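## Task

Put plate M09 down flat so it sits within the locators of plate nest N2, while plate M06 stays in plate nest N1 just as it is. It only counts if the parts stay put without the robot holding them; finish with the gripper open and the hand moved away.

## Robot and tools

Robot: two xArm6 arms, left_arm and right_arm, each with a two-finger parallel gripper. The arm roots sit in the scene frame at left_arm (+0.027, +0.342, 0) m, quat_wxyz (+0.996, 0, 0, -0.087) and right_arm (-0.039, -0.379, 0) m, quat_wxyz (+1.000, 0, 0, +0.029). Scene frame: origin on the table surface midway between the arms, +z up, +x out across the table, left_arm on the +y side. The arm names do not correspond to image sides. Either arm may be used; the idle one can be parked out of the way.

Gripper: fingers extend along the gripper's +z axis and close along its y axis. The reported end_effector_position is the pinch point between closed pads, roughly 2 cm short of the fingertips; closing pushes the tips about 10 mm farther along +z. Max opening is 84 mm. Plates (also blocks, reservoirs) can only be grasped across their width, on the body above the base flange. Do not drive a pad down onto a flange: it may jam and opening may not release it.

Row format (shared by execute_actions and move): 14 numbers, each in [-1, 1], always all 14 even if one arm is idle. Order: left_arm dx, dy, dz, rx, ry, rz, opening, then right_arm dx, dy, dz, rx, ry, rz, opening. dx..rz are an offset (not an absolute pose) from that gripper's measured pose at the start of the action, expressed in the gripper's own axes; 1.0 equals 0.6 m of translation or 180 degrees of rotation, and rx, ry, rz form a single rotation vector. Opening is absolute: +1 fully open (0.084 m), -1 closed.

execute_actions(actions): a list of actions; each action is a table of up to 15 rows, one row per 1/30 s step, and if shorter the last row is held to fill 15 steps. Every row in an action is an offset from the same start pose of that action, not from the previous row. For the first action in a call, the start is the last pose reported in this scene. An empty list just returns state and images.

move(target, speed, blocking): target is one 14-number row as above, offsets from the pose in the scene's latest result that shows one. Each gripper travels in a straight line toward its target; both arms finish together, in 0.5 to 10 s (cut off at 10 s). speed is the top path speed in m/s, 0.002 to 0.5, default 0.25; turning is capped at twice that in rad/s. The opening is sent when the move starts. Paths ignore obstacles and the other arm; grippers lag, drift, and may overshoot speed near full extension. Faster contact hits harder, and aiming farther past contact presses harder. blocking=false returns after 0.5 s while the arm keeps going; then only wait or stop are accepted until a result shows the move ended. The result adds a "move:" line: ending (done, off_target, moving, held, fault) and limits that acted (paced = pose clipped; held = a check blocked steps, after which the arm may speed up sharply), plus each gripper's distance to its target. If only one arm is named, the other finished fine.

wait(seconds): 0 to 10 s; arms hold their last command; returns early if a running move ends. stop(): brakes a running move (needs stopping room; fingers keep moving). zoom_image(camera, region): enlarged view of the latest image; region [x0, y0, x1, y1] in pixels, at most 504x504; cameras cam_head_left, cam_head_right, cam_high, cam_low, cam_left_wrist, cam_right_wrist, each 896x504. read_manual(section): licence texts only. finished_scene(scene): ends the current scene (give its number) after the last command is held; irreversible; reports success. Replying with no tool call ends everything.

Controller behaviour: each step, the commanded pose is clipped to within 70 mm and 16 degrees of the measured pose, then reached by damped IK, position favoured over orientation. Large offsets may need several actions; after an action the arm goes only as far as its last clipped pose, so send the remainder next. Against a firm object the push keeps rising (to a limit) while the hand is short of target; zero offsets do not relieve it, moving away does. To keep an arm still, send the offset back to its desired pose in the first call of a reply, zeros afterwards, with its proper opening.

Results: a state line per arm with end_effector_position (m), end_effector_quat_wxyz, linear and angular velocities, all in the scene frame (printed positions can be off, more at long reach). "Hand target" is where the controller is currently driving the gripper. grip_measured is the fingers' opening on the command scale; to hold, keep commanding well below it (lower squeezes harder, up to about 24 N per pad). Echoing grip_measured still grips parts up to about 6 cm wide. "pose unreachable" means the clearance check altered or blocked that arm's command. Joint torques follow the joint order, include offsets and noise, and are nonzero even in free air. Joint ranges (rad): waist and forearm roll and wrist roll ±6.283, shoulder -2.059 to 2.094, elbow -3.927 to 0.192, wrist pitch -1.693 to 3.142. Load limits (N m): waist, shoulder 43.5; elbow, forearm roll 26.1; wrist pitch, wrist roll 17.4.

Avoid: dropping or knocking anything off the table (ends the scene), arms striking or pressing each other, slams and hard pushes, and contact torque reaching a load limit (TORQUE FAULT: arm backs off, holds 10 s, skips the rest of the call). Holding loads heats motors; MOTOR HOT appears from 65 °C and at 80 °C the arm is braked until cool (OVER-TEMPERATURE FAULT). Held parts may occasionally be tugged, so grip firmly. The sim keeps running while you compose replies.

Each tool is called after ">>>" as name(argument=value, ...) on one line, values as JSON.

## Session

>>> execute_actions(actions=[])

Scene clock: 0.00 s.
left_arm: end_effector_position=(+0.3510, +0.5513, +0.2600) grip_measured=+1.00 end_effector_quat_wxyz=(+0.088, +0.598, -0.274, +0.748) end_effector_velocity=(-0.000, +0.000, -0.000) end_effector_angular_velocity=(-0.001, +0.001, +0.002) | right_arm: end_effector_position=(+0.3598, -0.3555, +0.2500) grip_measured=+1.00 end_effector_quat_wxyz=(+0.001, +1.000, +0.029, +0.000) end_effector_velocity=(-0.000, +0.000, +0.000) end_effector_angular_velocity=(-0.000, +0.000, +0.000)
Joint positions: left_arm=[ 1.484  0.092 -0.63  -1.393  1.832  2.92   0.084] | right_arm=[ 0.003 -0.267 -0.927 -0.002  1.193  0.002  0.084]
Joint velocities: left_arm=[ 0.001  0.001  0.001 -0.    -0.001 -0.     0.   ] | right_arm=[ 0. -0. -0. -0.  0.  0. -0.]
Joint torques (N m, as the arm reports them, + toward a larger angle): no reading
Hand target (left_arm): +0.351, +0.551, +0.260; +0.088, +0.598, -0.274, +0.748
Hand target (right_arm): +0.360, -0.355, +0.250; +0.001, +1.000, +0.029, +0.000

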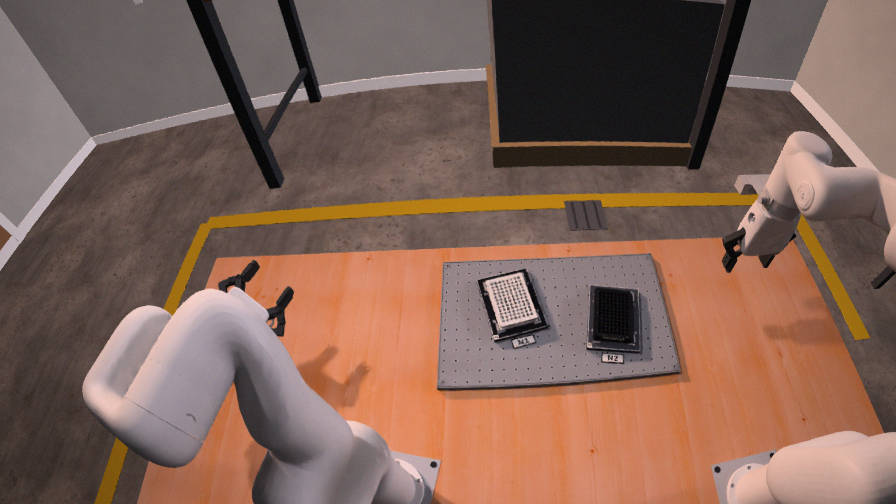

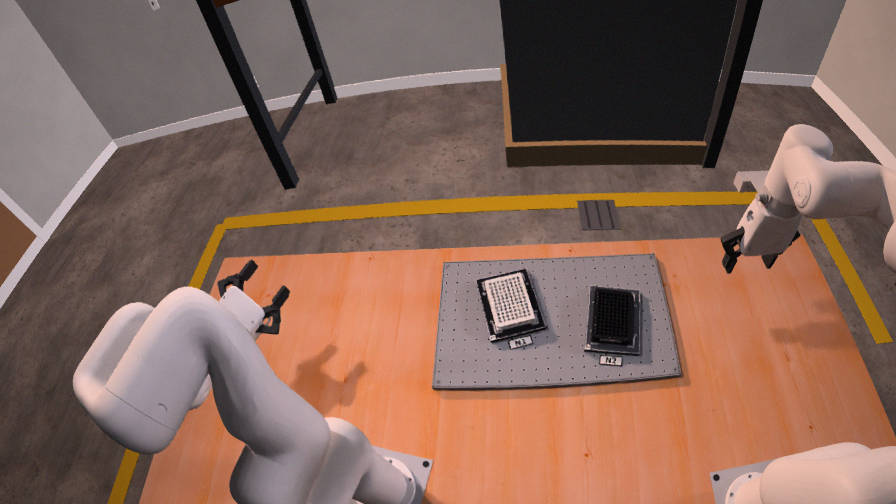

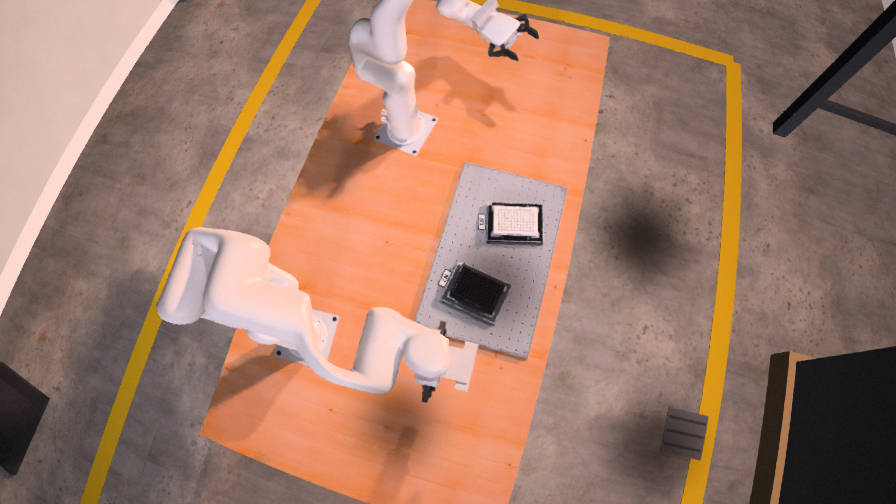

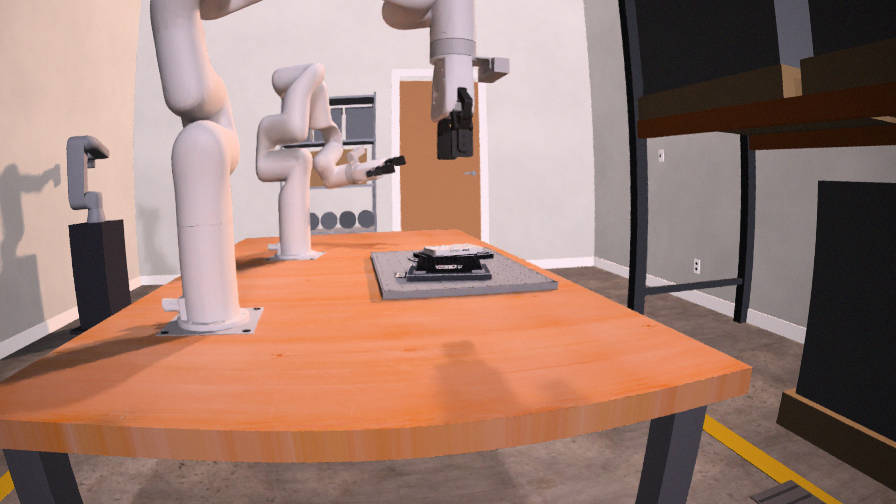

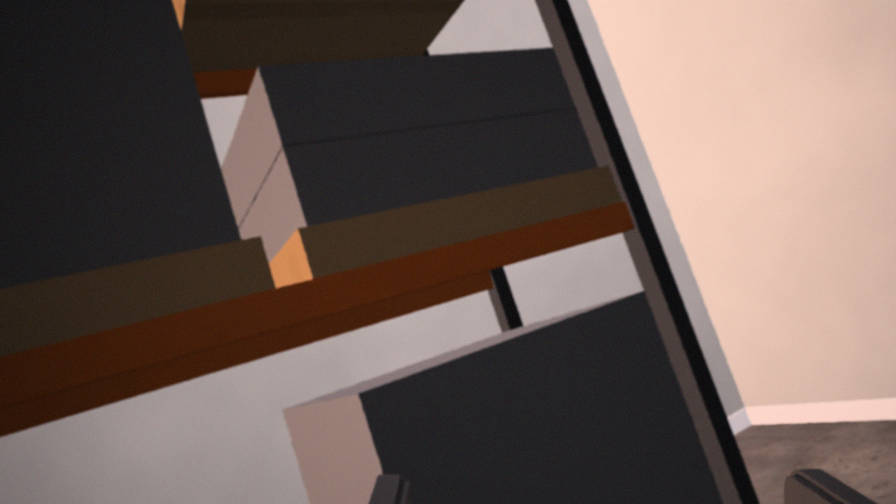

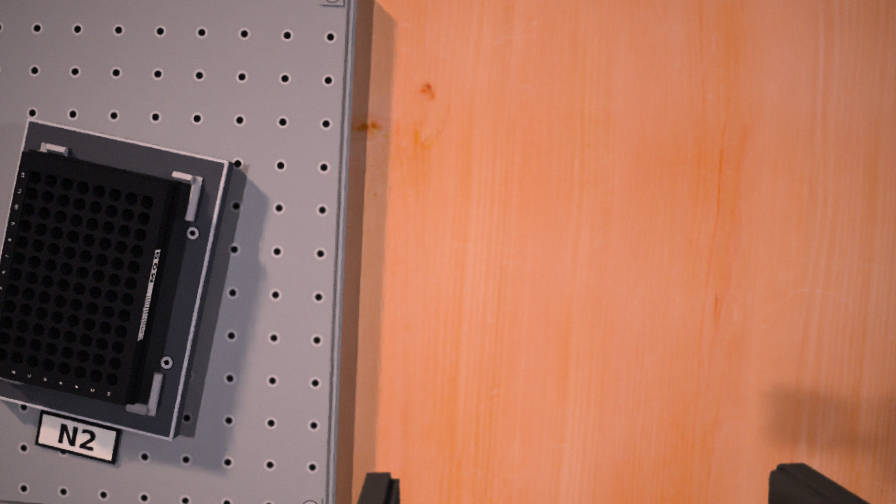

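>>> move(target=[0,0,0,0,0,0,1,0,-0.36,0,0,0,0.06,1])

Scene clock: 4.60 s.
left_arm: end_effector_position=(+0.3510, +0.5513, +0.2600) grip_measured=+1.00 end_effector_quat_wxyz=(+0.088, +0.598, -0.274, +0.748) end_effector_velocity=(+0.000, +0.000, +0.000) end_effector_angular_velocity=(+0.002, +0.000, -0.001) | right_arm: end_effector_position=(+0.3472, -0.1400, +0.2503) grip_measured=+1.00 end_effector_quat_wxyz=(-0.000, +0.998, -0.065, +0.000) end_effector_velocity=(-0.001, +0.001, +0.001) end_effector_angular_velocity=(-0.000, +0.000, +0.001)
Joint positions: left_arm=[ 1.484  0.092 -0.63  -1.393  1.832  2.92   0.084] | right_arm=[ 0.497 -0.079 -1.117  0.     1.195  0.684  0.084]
Joint velocities: left_arm=[-0.    -0.    -0.002  0.001 -0.    -0.    -0.   ] | right_arm=[ 0.003  0.001 -0.003 -0.     0.002  0.003 -0.   ]
Joint torques (N m, as the arm reports them, + toward a larger angle): left_arm=[  0.97 -23.18  -9.18  -1.98   2.13   0.29] | right_arm=[ -0.02 -12.25 -14.95  -0.85  -1.84   0.08]
Hand target (left_arm): +0.351, +0.551, +0.260; +0.088, +0.598, -0.274, +0.748
Hand target (right_arm): +0.347, -0.140, +0.250; -0.000, +0.998, -0.065, +0.000
Off the commanded pose (left_arm): 0.000 m, 0 deg.
Off the commanded pose (right_arm): 0.001 m, 0 deg.
move: done

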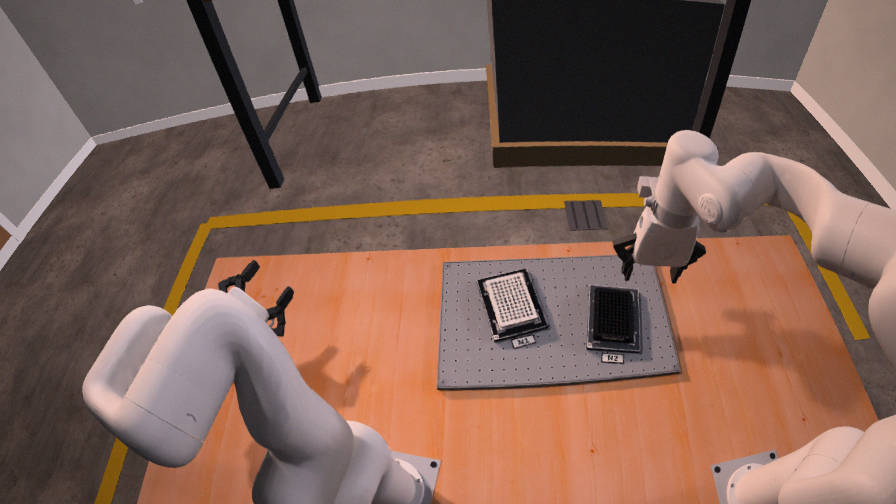

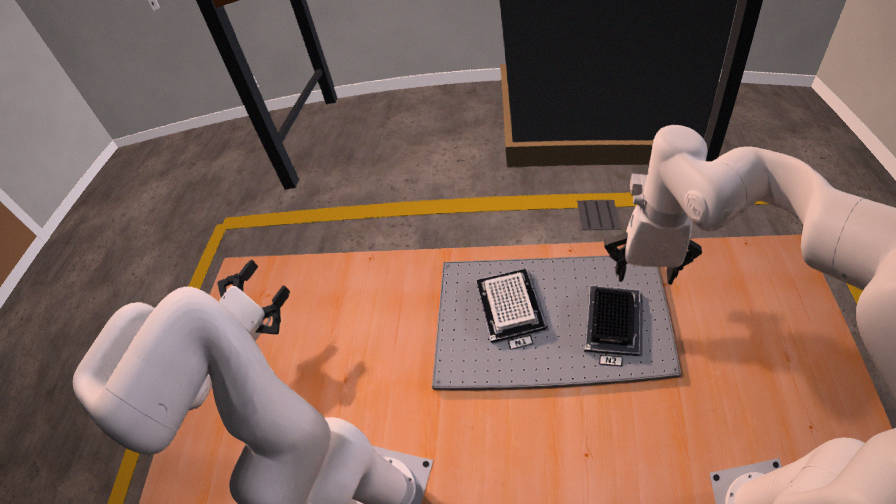

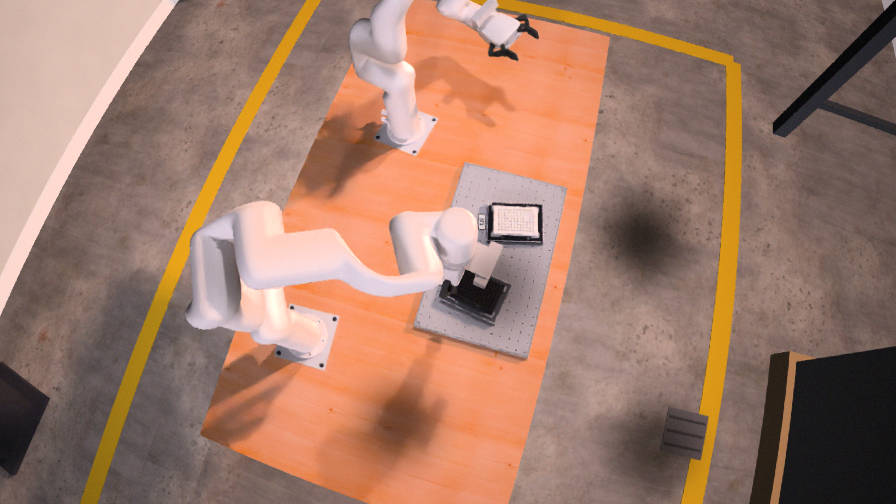

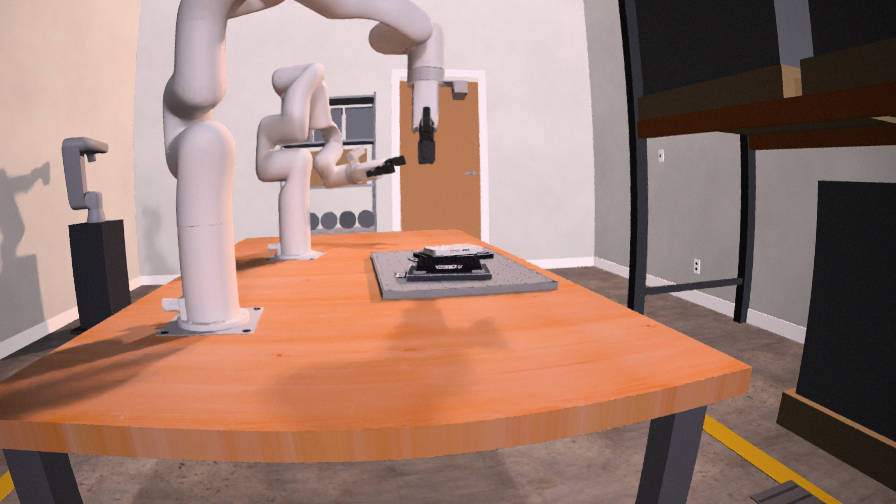

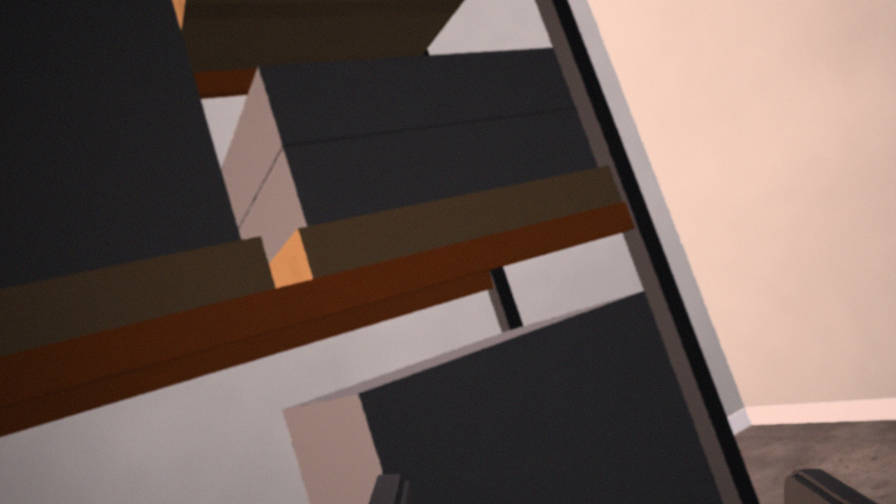

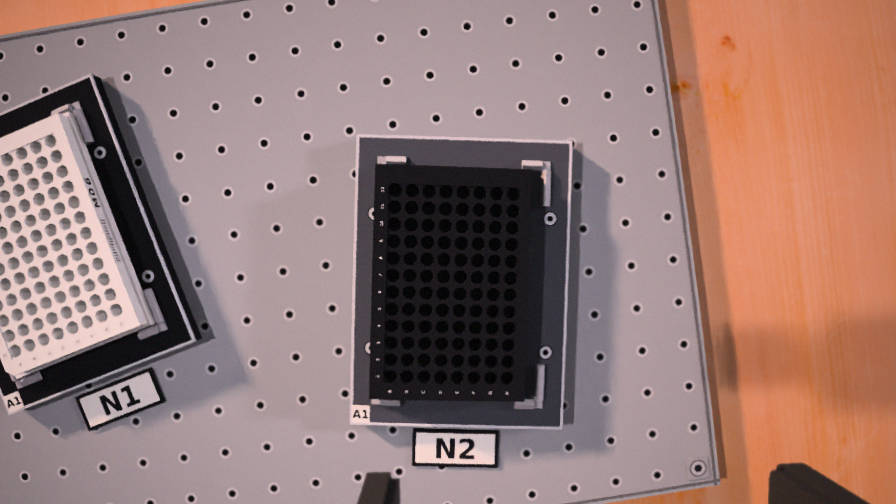

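>>> move(target=[0,0,0,0,0,0,1,0.086,-0.158,0.25,0,0,0.008,-1], speed=0.15)

>>> move(target=[0,0,0,0,0,0,1,0,0,0.077,0,0,0,-1], speed=0.04)

>>> zoom_image(camera="cam_high", region=[420,230,540,340])

>>> zoom_image(camera="cam_head_left", region=[540,240,700,370])

Scene clock: 16.63 s.
left_arm: end_effector_position=(+0.3510, +0.5513, +0.2600) grip_measured=+1.00 end_effector_quat_wxyz=(+0.088, +0.598, -0.274, +0.748) end_effector_velocity=(+0.000, +0.000, -0.000) end_effector_angular_velocity=(+0.001, +0.001, +0.001) | right_arm: end_effector_position=(+0.4105, -0.0521, +0.1009) grip_measured=-1.00 end_effector_quat_wxyz=(-0.001, +0.997, -0.078, +0.001) end_effector_velocity=(-0.003, -0.001, -0.006) end_effector_angular_velocity=(-0.007, +0.010, +0.001)
Joint positions: left_arm=[ 1.484  0.092 -0.63  -1.393  1.832  2.92   0.084] | right_arm=[ 0.571  0.415 -1.31   0.001  0.893  0.783  0.   ]
Joint velocities: left_arm=[ 0.     0.001 -0.001  0.    -0.002  0.     0.   ] | right_arm=[0.001 0.007 0.005 0.    0.001 0.    0.   ]
Joint torques (N m, as the arm reports them, + toward a larger angle): left_arm=[  1.07 -22.67  -8.89  -1.89   1.98   0.04] | right_arm=[ -0.23 -18.38 -14.19  -1.    -2.     0.08]
Hand target (left_arm): +0.351, +0.551, +0.260; +0.088, +0.598, -0.274, +0.748
Hand target (right_arm): +0.410, -0.052, +0.100; -0.001, +0.997, -0.077, +0.000
Off the commanded pose (left_arm): 0.000 m, 0 deg.
Off the commanded pose (right_arm): 0.001 m, 0 deg.
move: done

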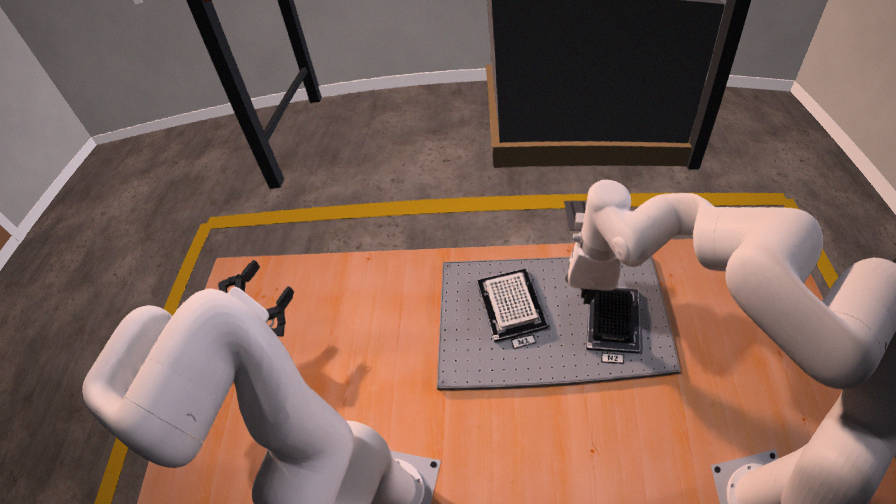

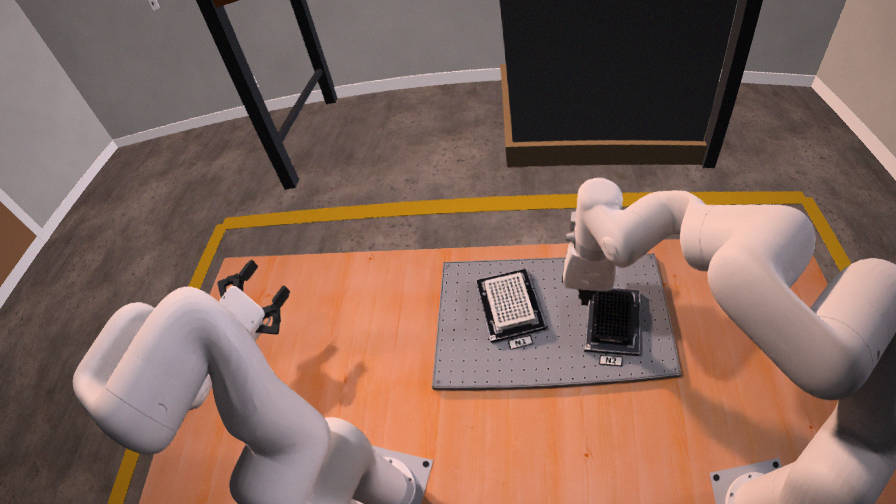

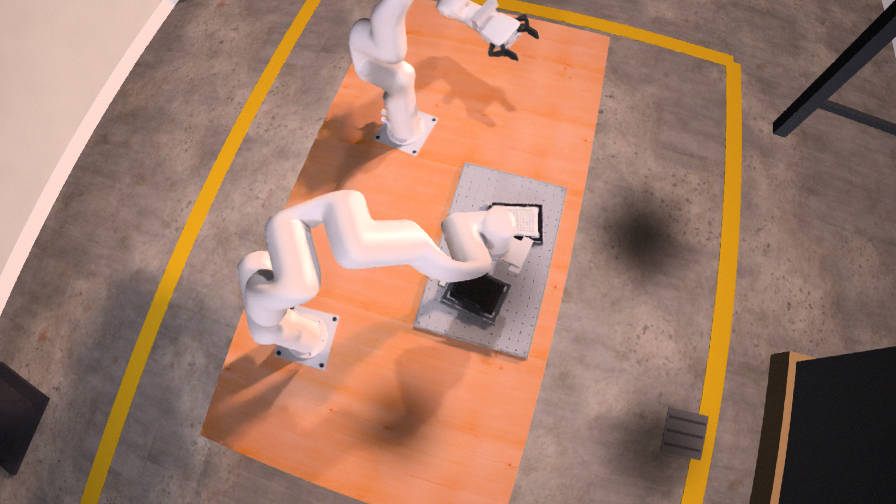

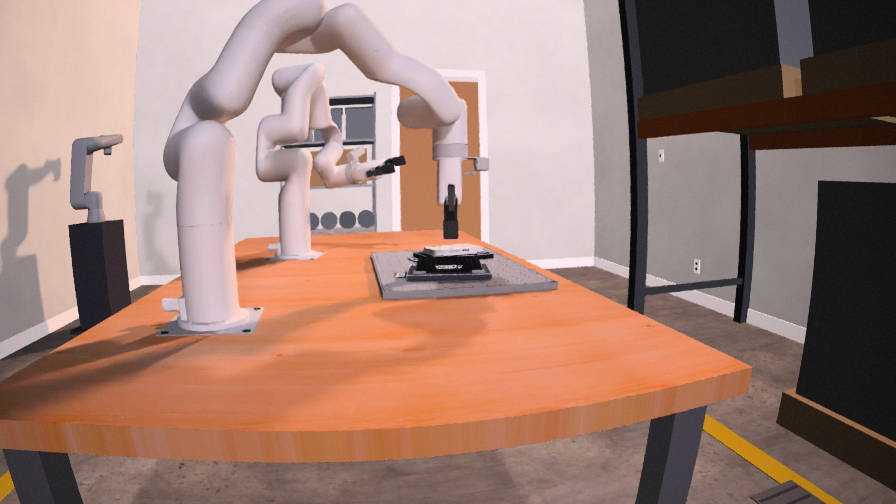

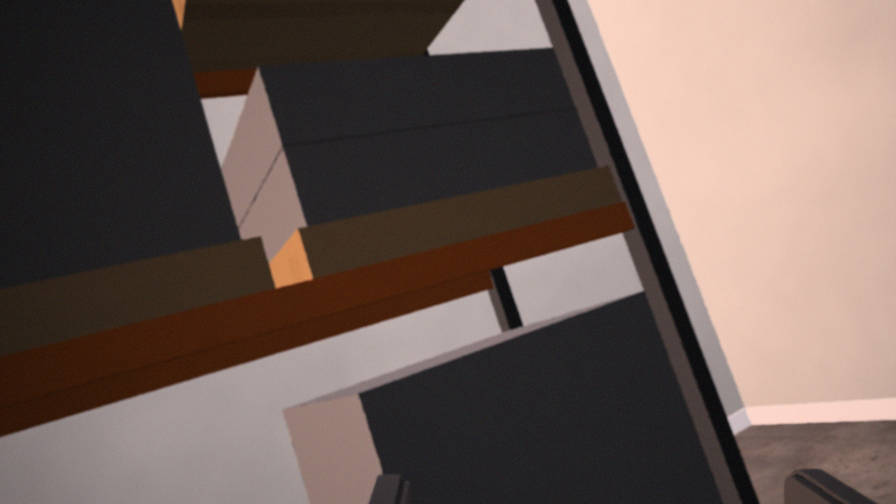

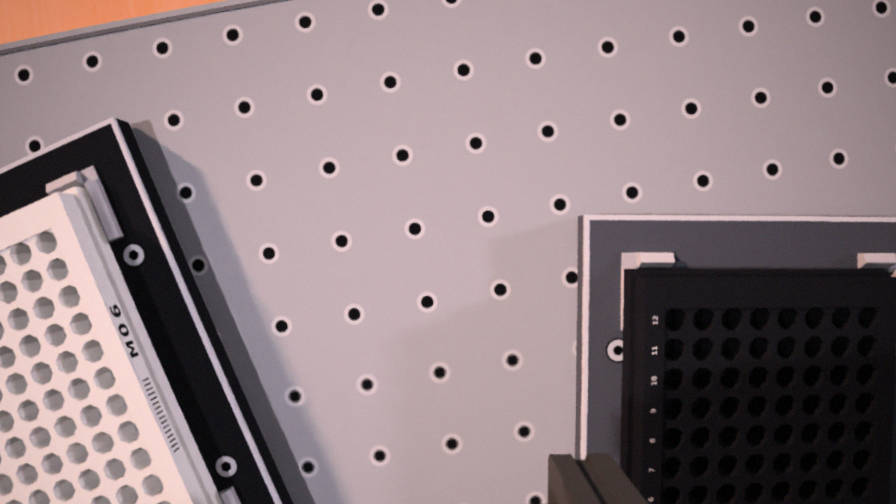

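Scene clock: 18.10 s.
left_arm: end_effector_position=(+0.3510, +0.5513, +0.2600) grip_measured=+1.00 end_effector_quat_wxyz=(+0.088, +0.598, -0.274, +0.748) end_effector_velocity=(+0.000, +0.001, +0.000) end_effector_angular_velocity=(+0.003, +0.001, +0.002) | right_arm: end_effector_position=(+0.4106, -0.0519, +0.0549) grip_measured=-1.00 end_effector_quat_wxyz=(-0.001, +0.997, -0.077, +0.001) end_effector_velocity=(+0.002, +0.001, +0.003) end_effector_angular_velocity=(+0.005, -0.007, -0.000)
Joint positions: left_arm=[ 1.484  0.092 -0.63  -1.393  1.832  2.92   0.084] | right_arm=[ 0.571  0.493 -1.282  0.001  0.786  0.783  0.   ]
Joint velocities: left_arm=[ 0.    -0.001 -0.002 -0.001 -0.002 -0.     0.   ] | right_arm=[-0.    -0.003 -0.003 -0.    -0.002  0.001  0.   ]
Joint torques (N m, as the arm reports them, + toward a larger angle): left_arm=[  0.49 -22.64  -9.49  -1.92   2.19   0.2 ] | right_arm=[ -0.03 -18.89 -13.25  -0.89  -1.93   0.07]
Hand target (left_arm): +0.351, +0.551, +0.260; +0.088, +0.598, -0.274, +0.748
Hand target (right_arm): +0.411, -0.052, +0.055; -0.001, +0.997, -0.077, +0.001
Off the commanded pose (left_arm): 0.000 m, 0 deg.
Off the commanded pose (right_arm): 0.000 m, 0 deg.
move: done

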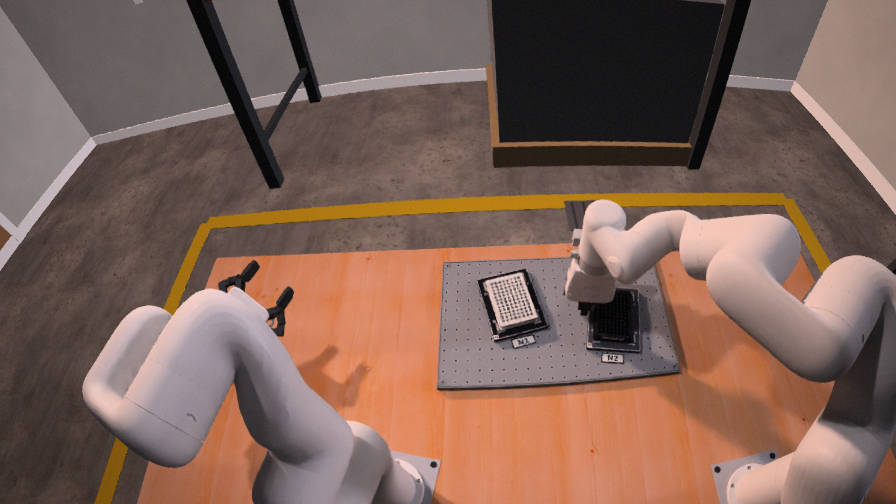

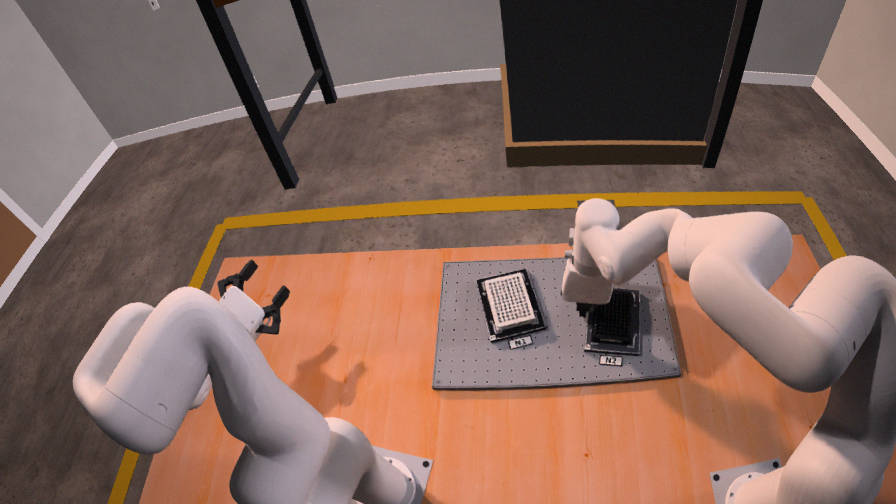

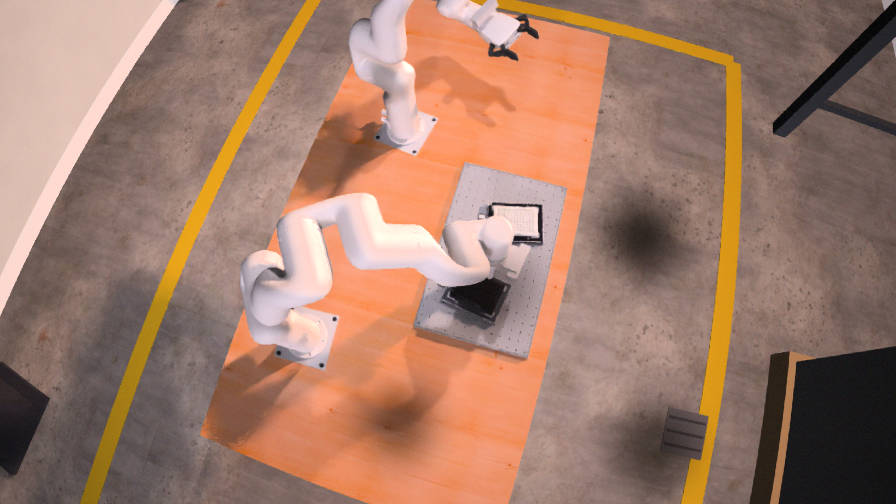

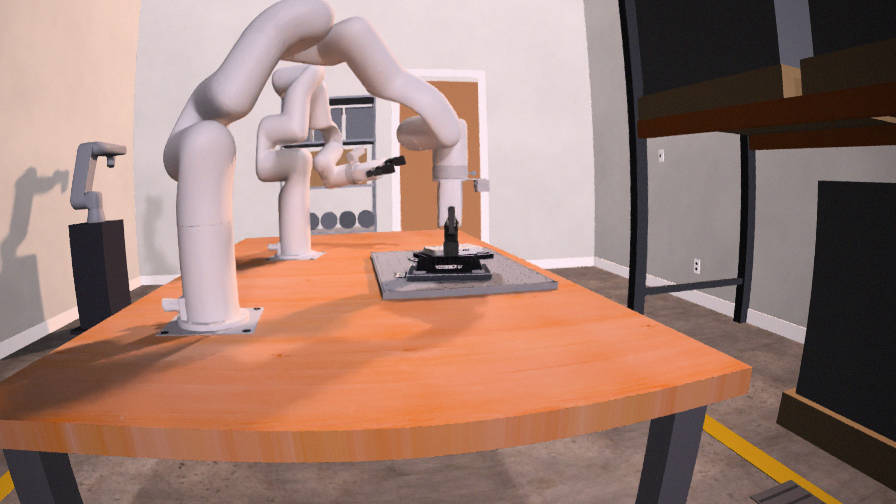

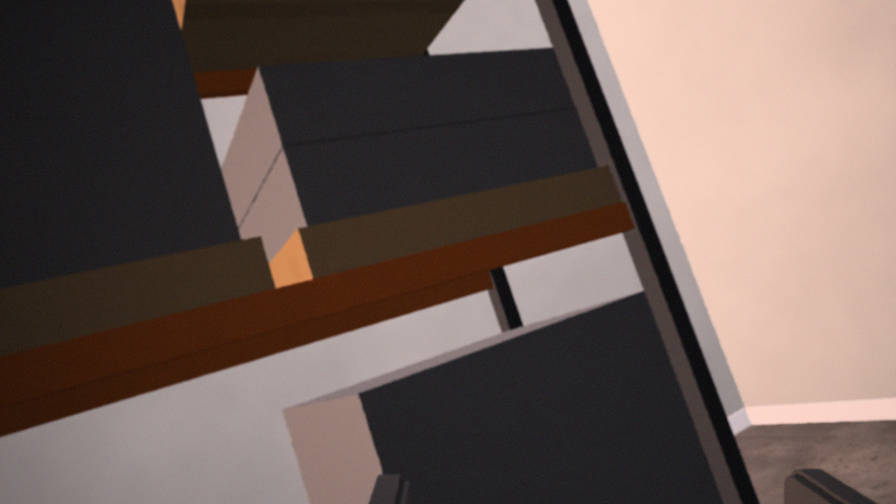

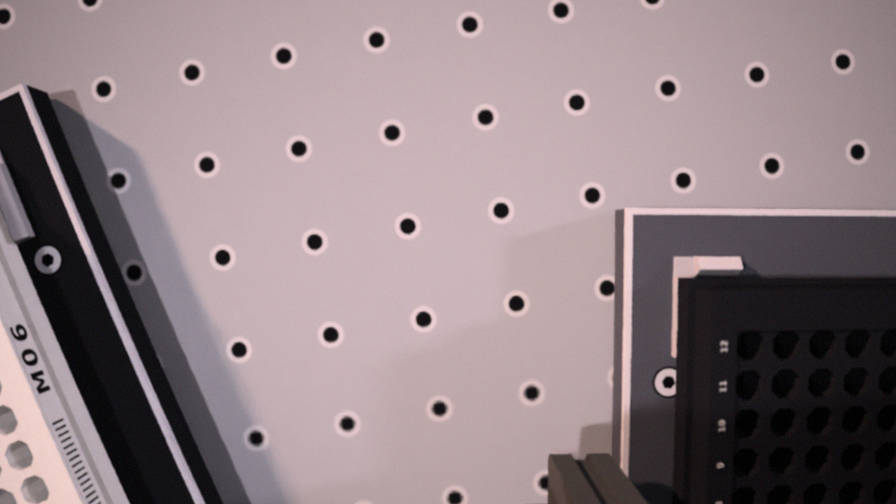

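Region (420, 230, 540, 340) of cam_high's 896x504 image, scaled by 4.200, with more detail than that image has; it fills the top 462 rows of this view, and the rest is white.

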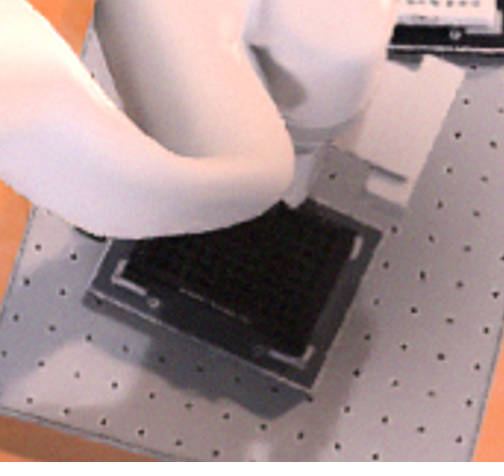

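Region (540, 240, 700, 370) of cam_head_left's 896x504 image, scaled by 3.150, with more detail than that image has; it fills the top 410 rows of this view, and the rest is white.

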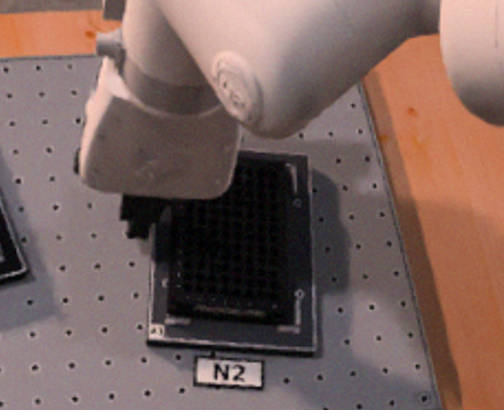

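>>> move(target=[0,0,0,0,0,0,1,0,0.027,0,0,0,0,-1], speed=0.008)

Scene clock: 23.07 s.
left_arm: end_effector_position=(+0.3510, +0.5513, +0.2600) grip_measured=+1.00 end_effector_quat_wxyz=(+0.088, +0.598, -0.274, +0.748) end_effector_velocity=(-0.000, +0.001, +0.000) end_effector_angular_velocity=(-0.000, +0.001, +0.001) | right_arm: end_effector_position=(+0.4082, -0.0679, +0.0549) grip_measured=-1.00 end_effector_quat_wxyz=(-0.001, +0.997, -0.077, +0.001) end_effector_velocity=(-0.000, +0.000, +0.000) end_effector_angular_velocity=(+0.000, -0.000, +0.001)
Joint positions: left_arm=[ 1.484  0.092 -0.63  -1.393  1.832  2.92   0.084] | right_arm=[ 0.55   0.46  -1.229  0.001  0.766  0.761  0.   ]
Joint velocities: left_arm=[ 0.001 -0.    -0.001 -0.    -0.001 -0.002  0.   ] | right_arm=[ 0.001 -0.001  0.001 -0.    -0.001 -0.     0.   ]
Joint torques (N m, as the arm reports them, + toward a larger angle): left_arm=[  0.49 -22.77  -8.85  -1.9    2.44   0.29] | right_arm=[ -0.29 -18.15 -13.2   -0.75  -1.84   0.11]
Hand target (left_arm): +0.351, +0.551, +0.260; +0.088, +0.598, -0.274, +0.748
Hand target (right_arm): +0.408, -0.068, +0.055; -0.001, +0.997, -0.077, +0.001
Off the commanded pose (left_arm): 0.000 m, 0 deg.
Off the commanded pose (right_arm): 0.000 m, 0 deg.
move: done

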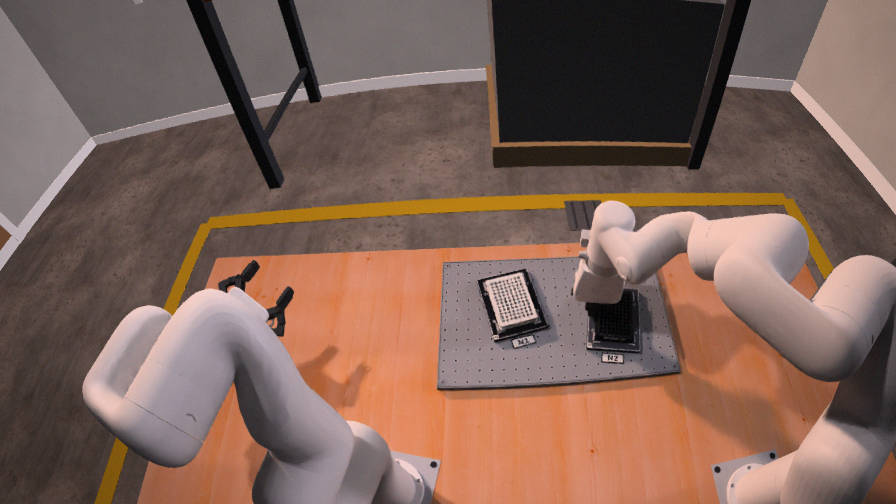

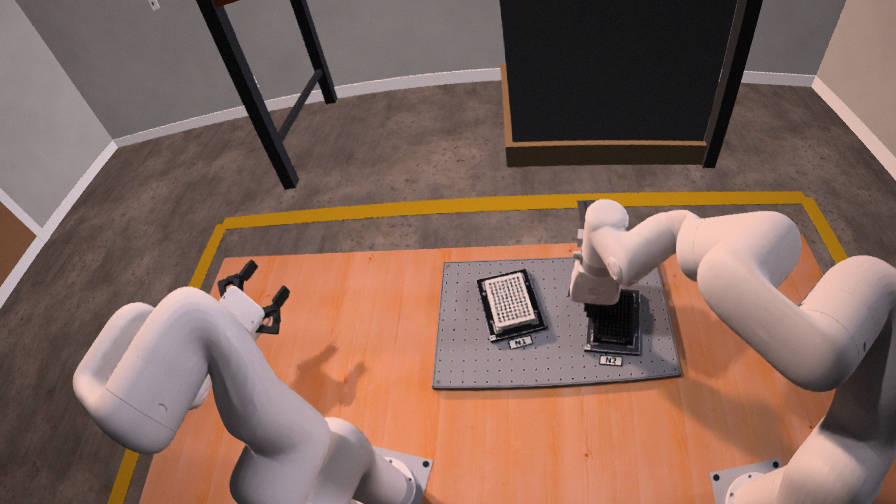

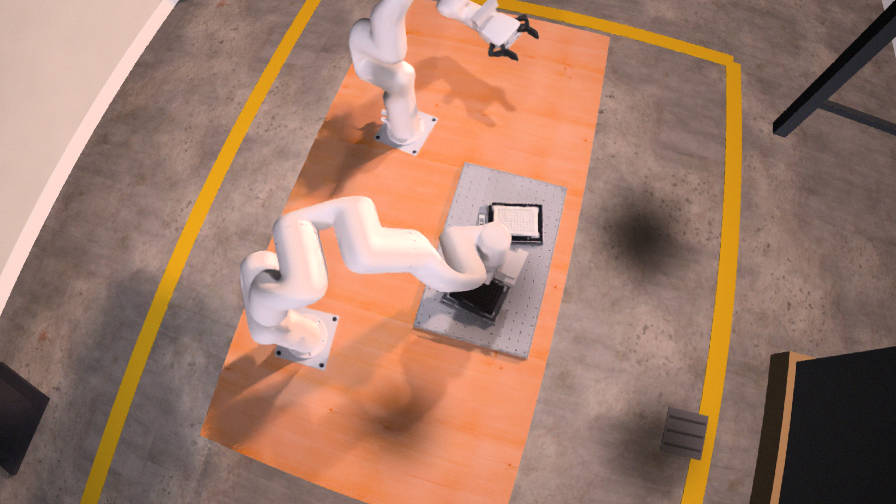

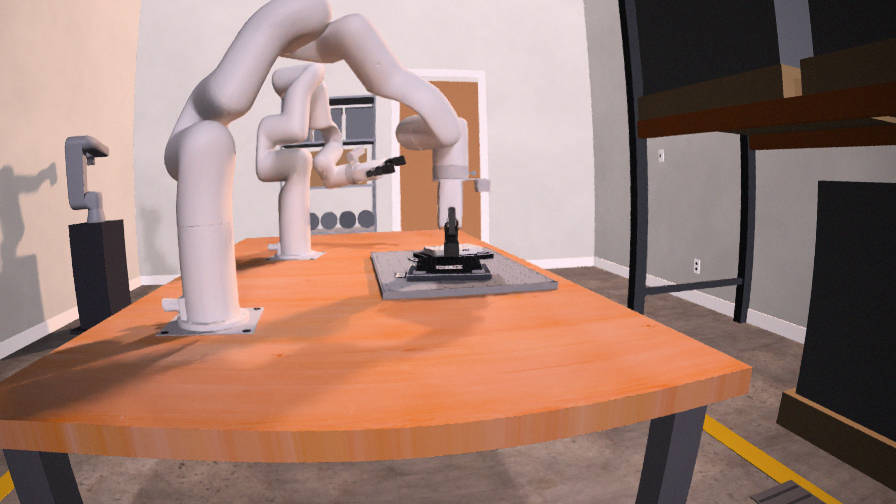

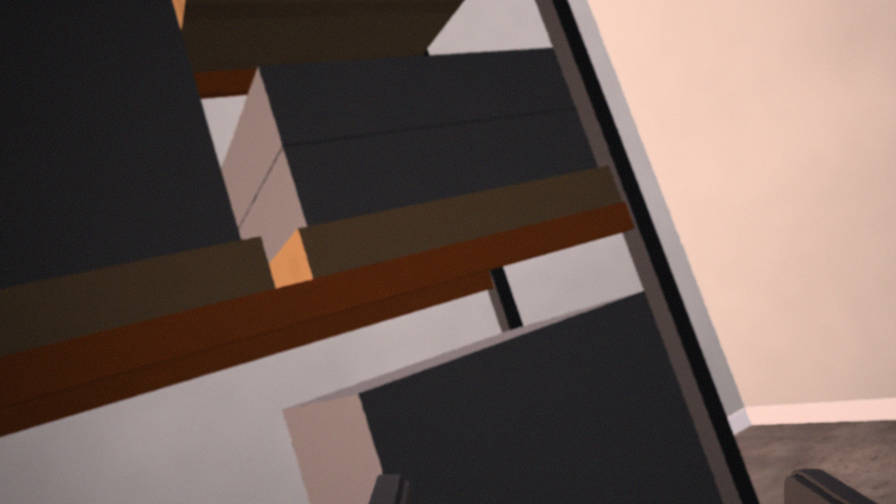

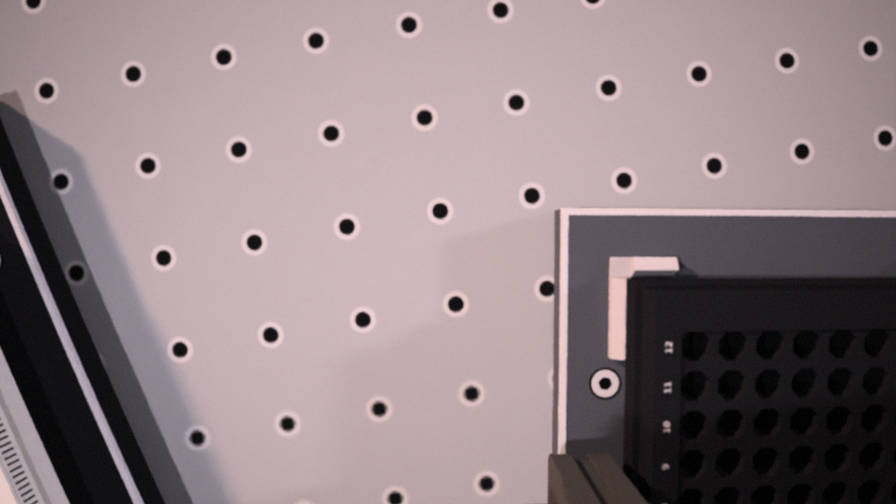

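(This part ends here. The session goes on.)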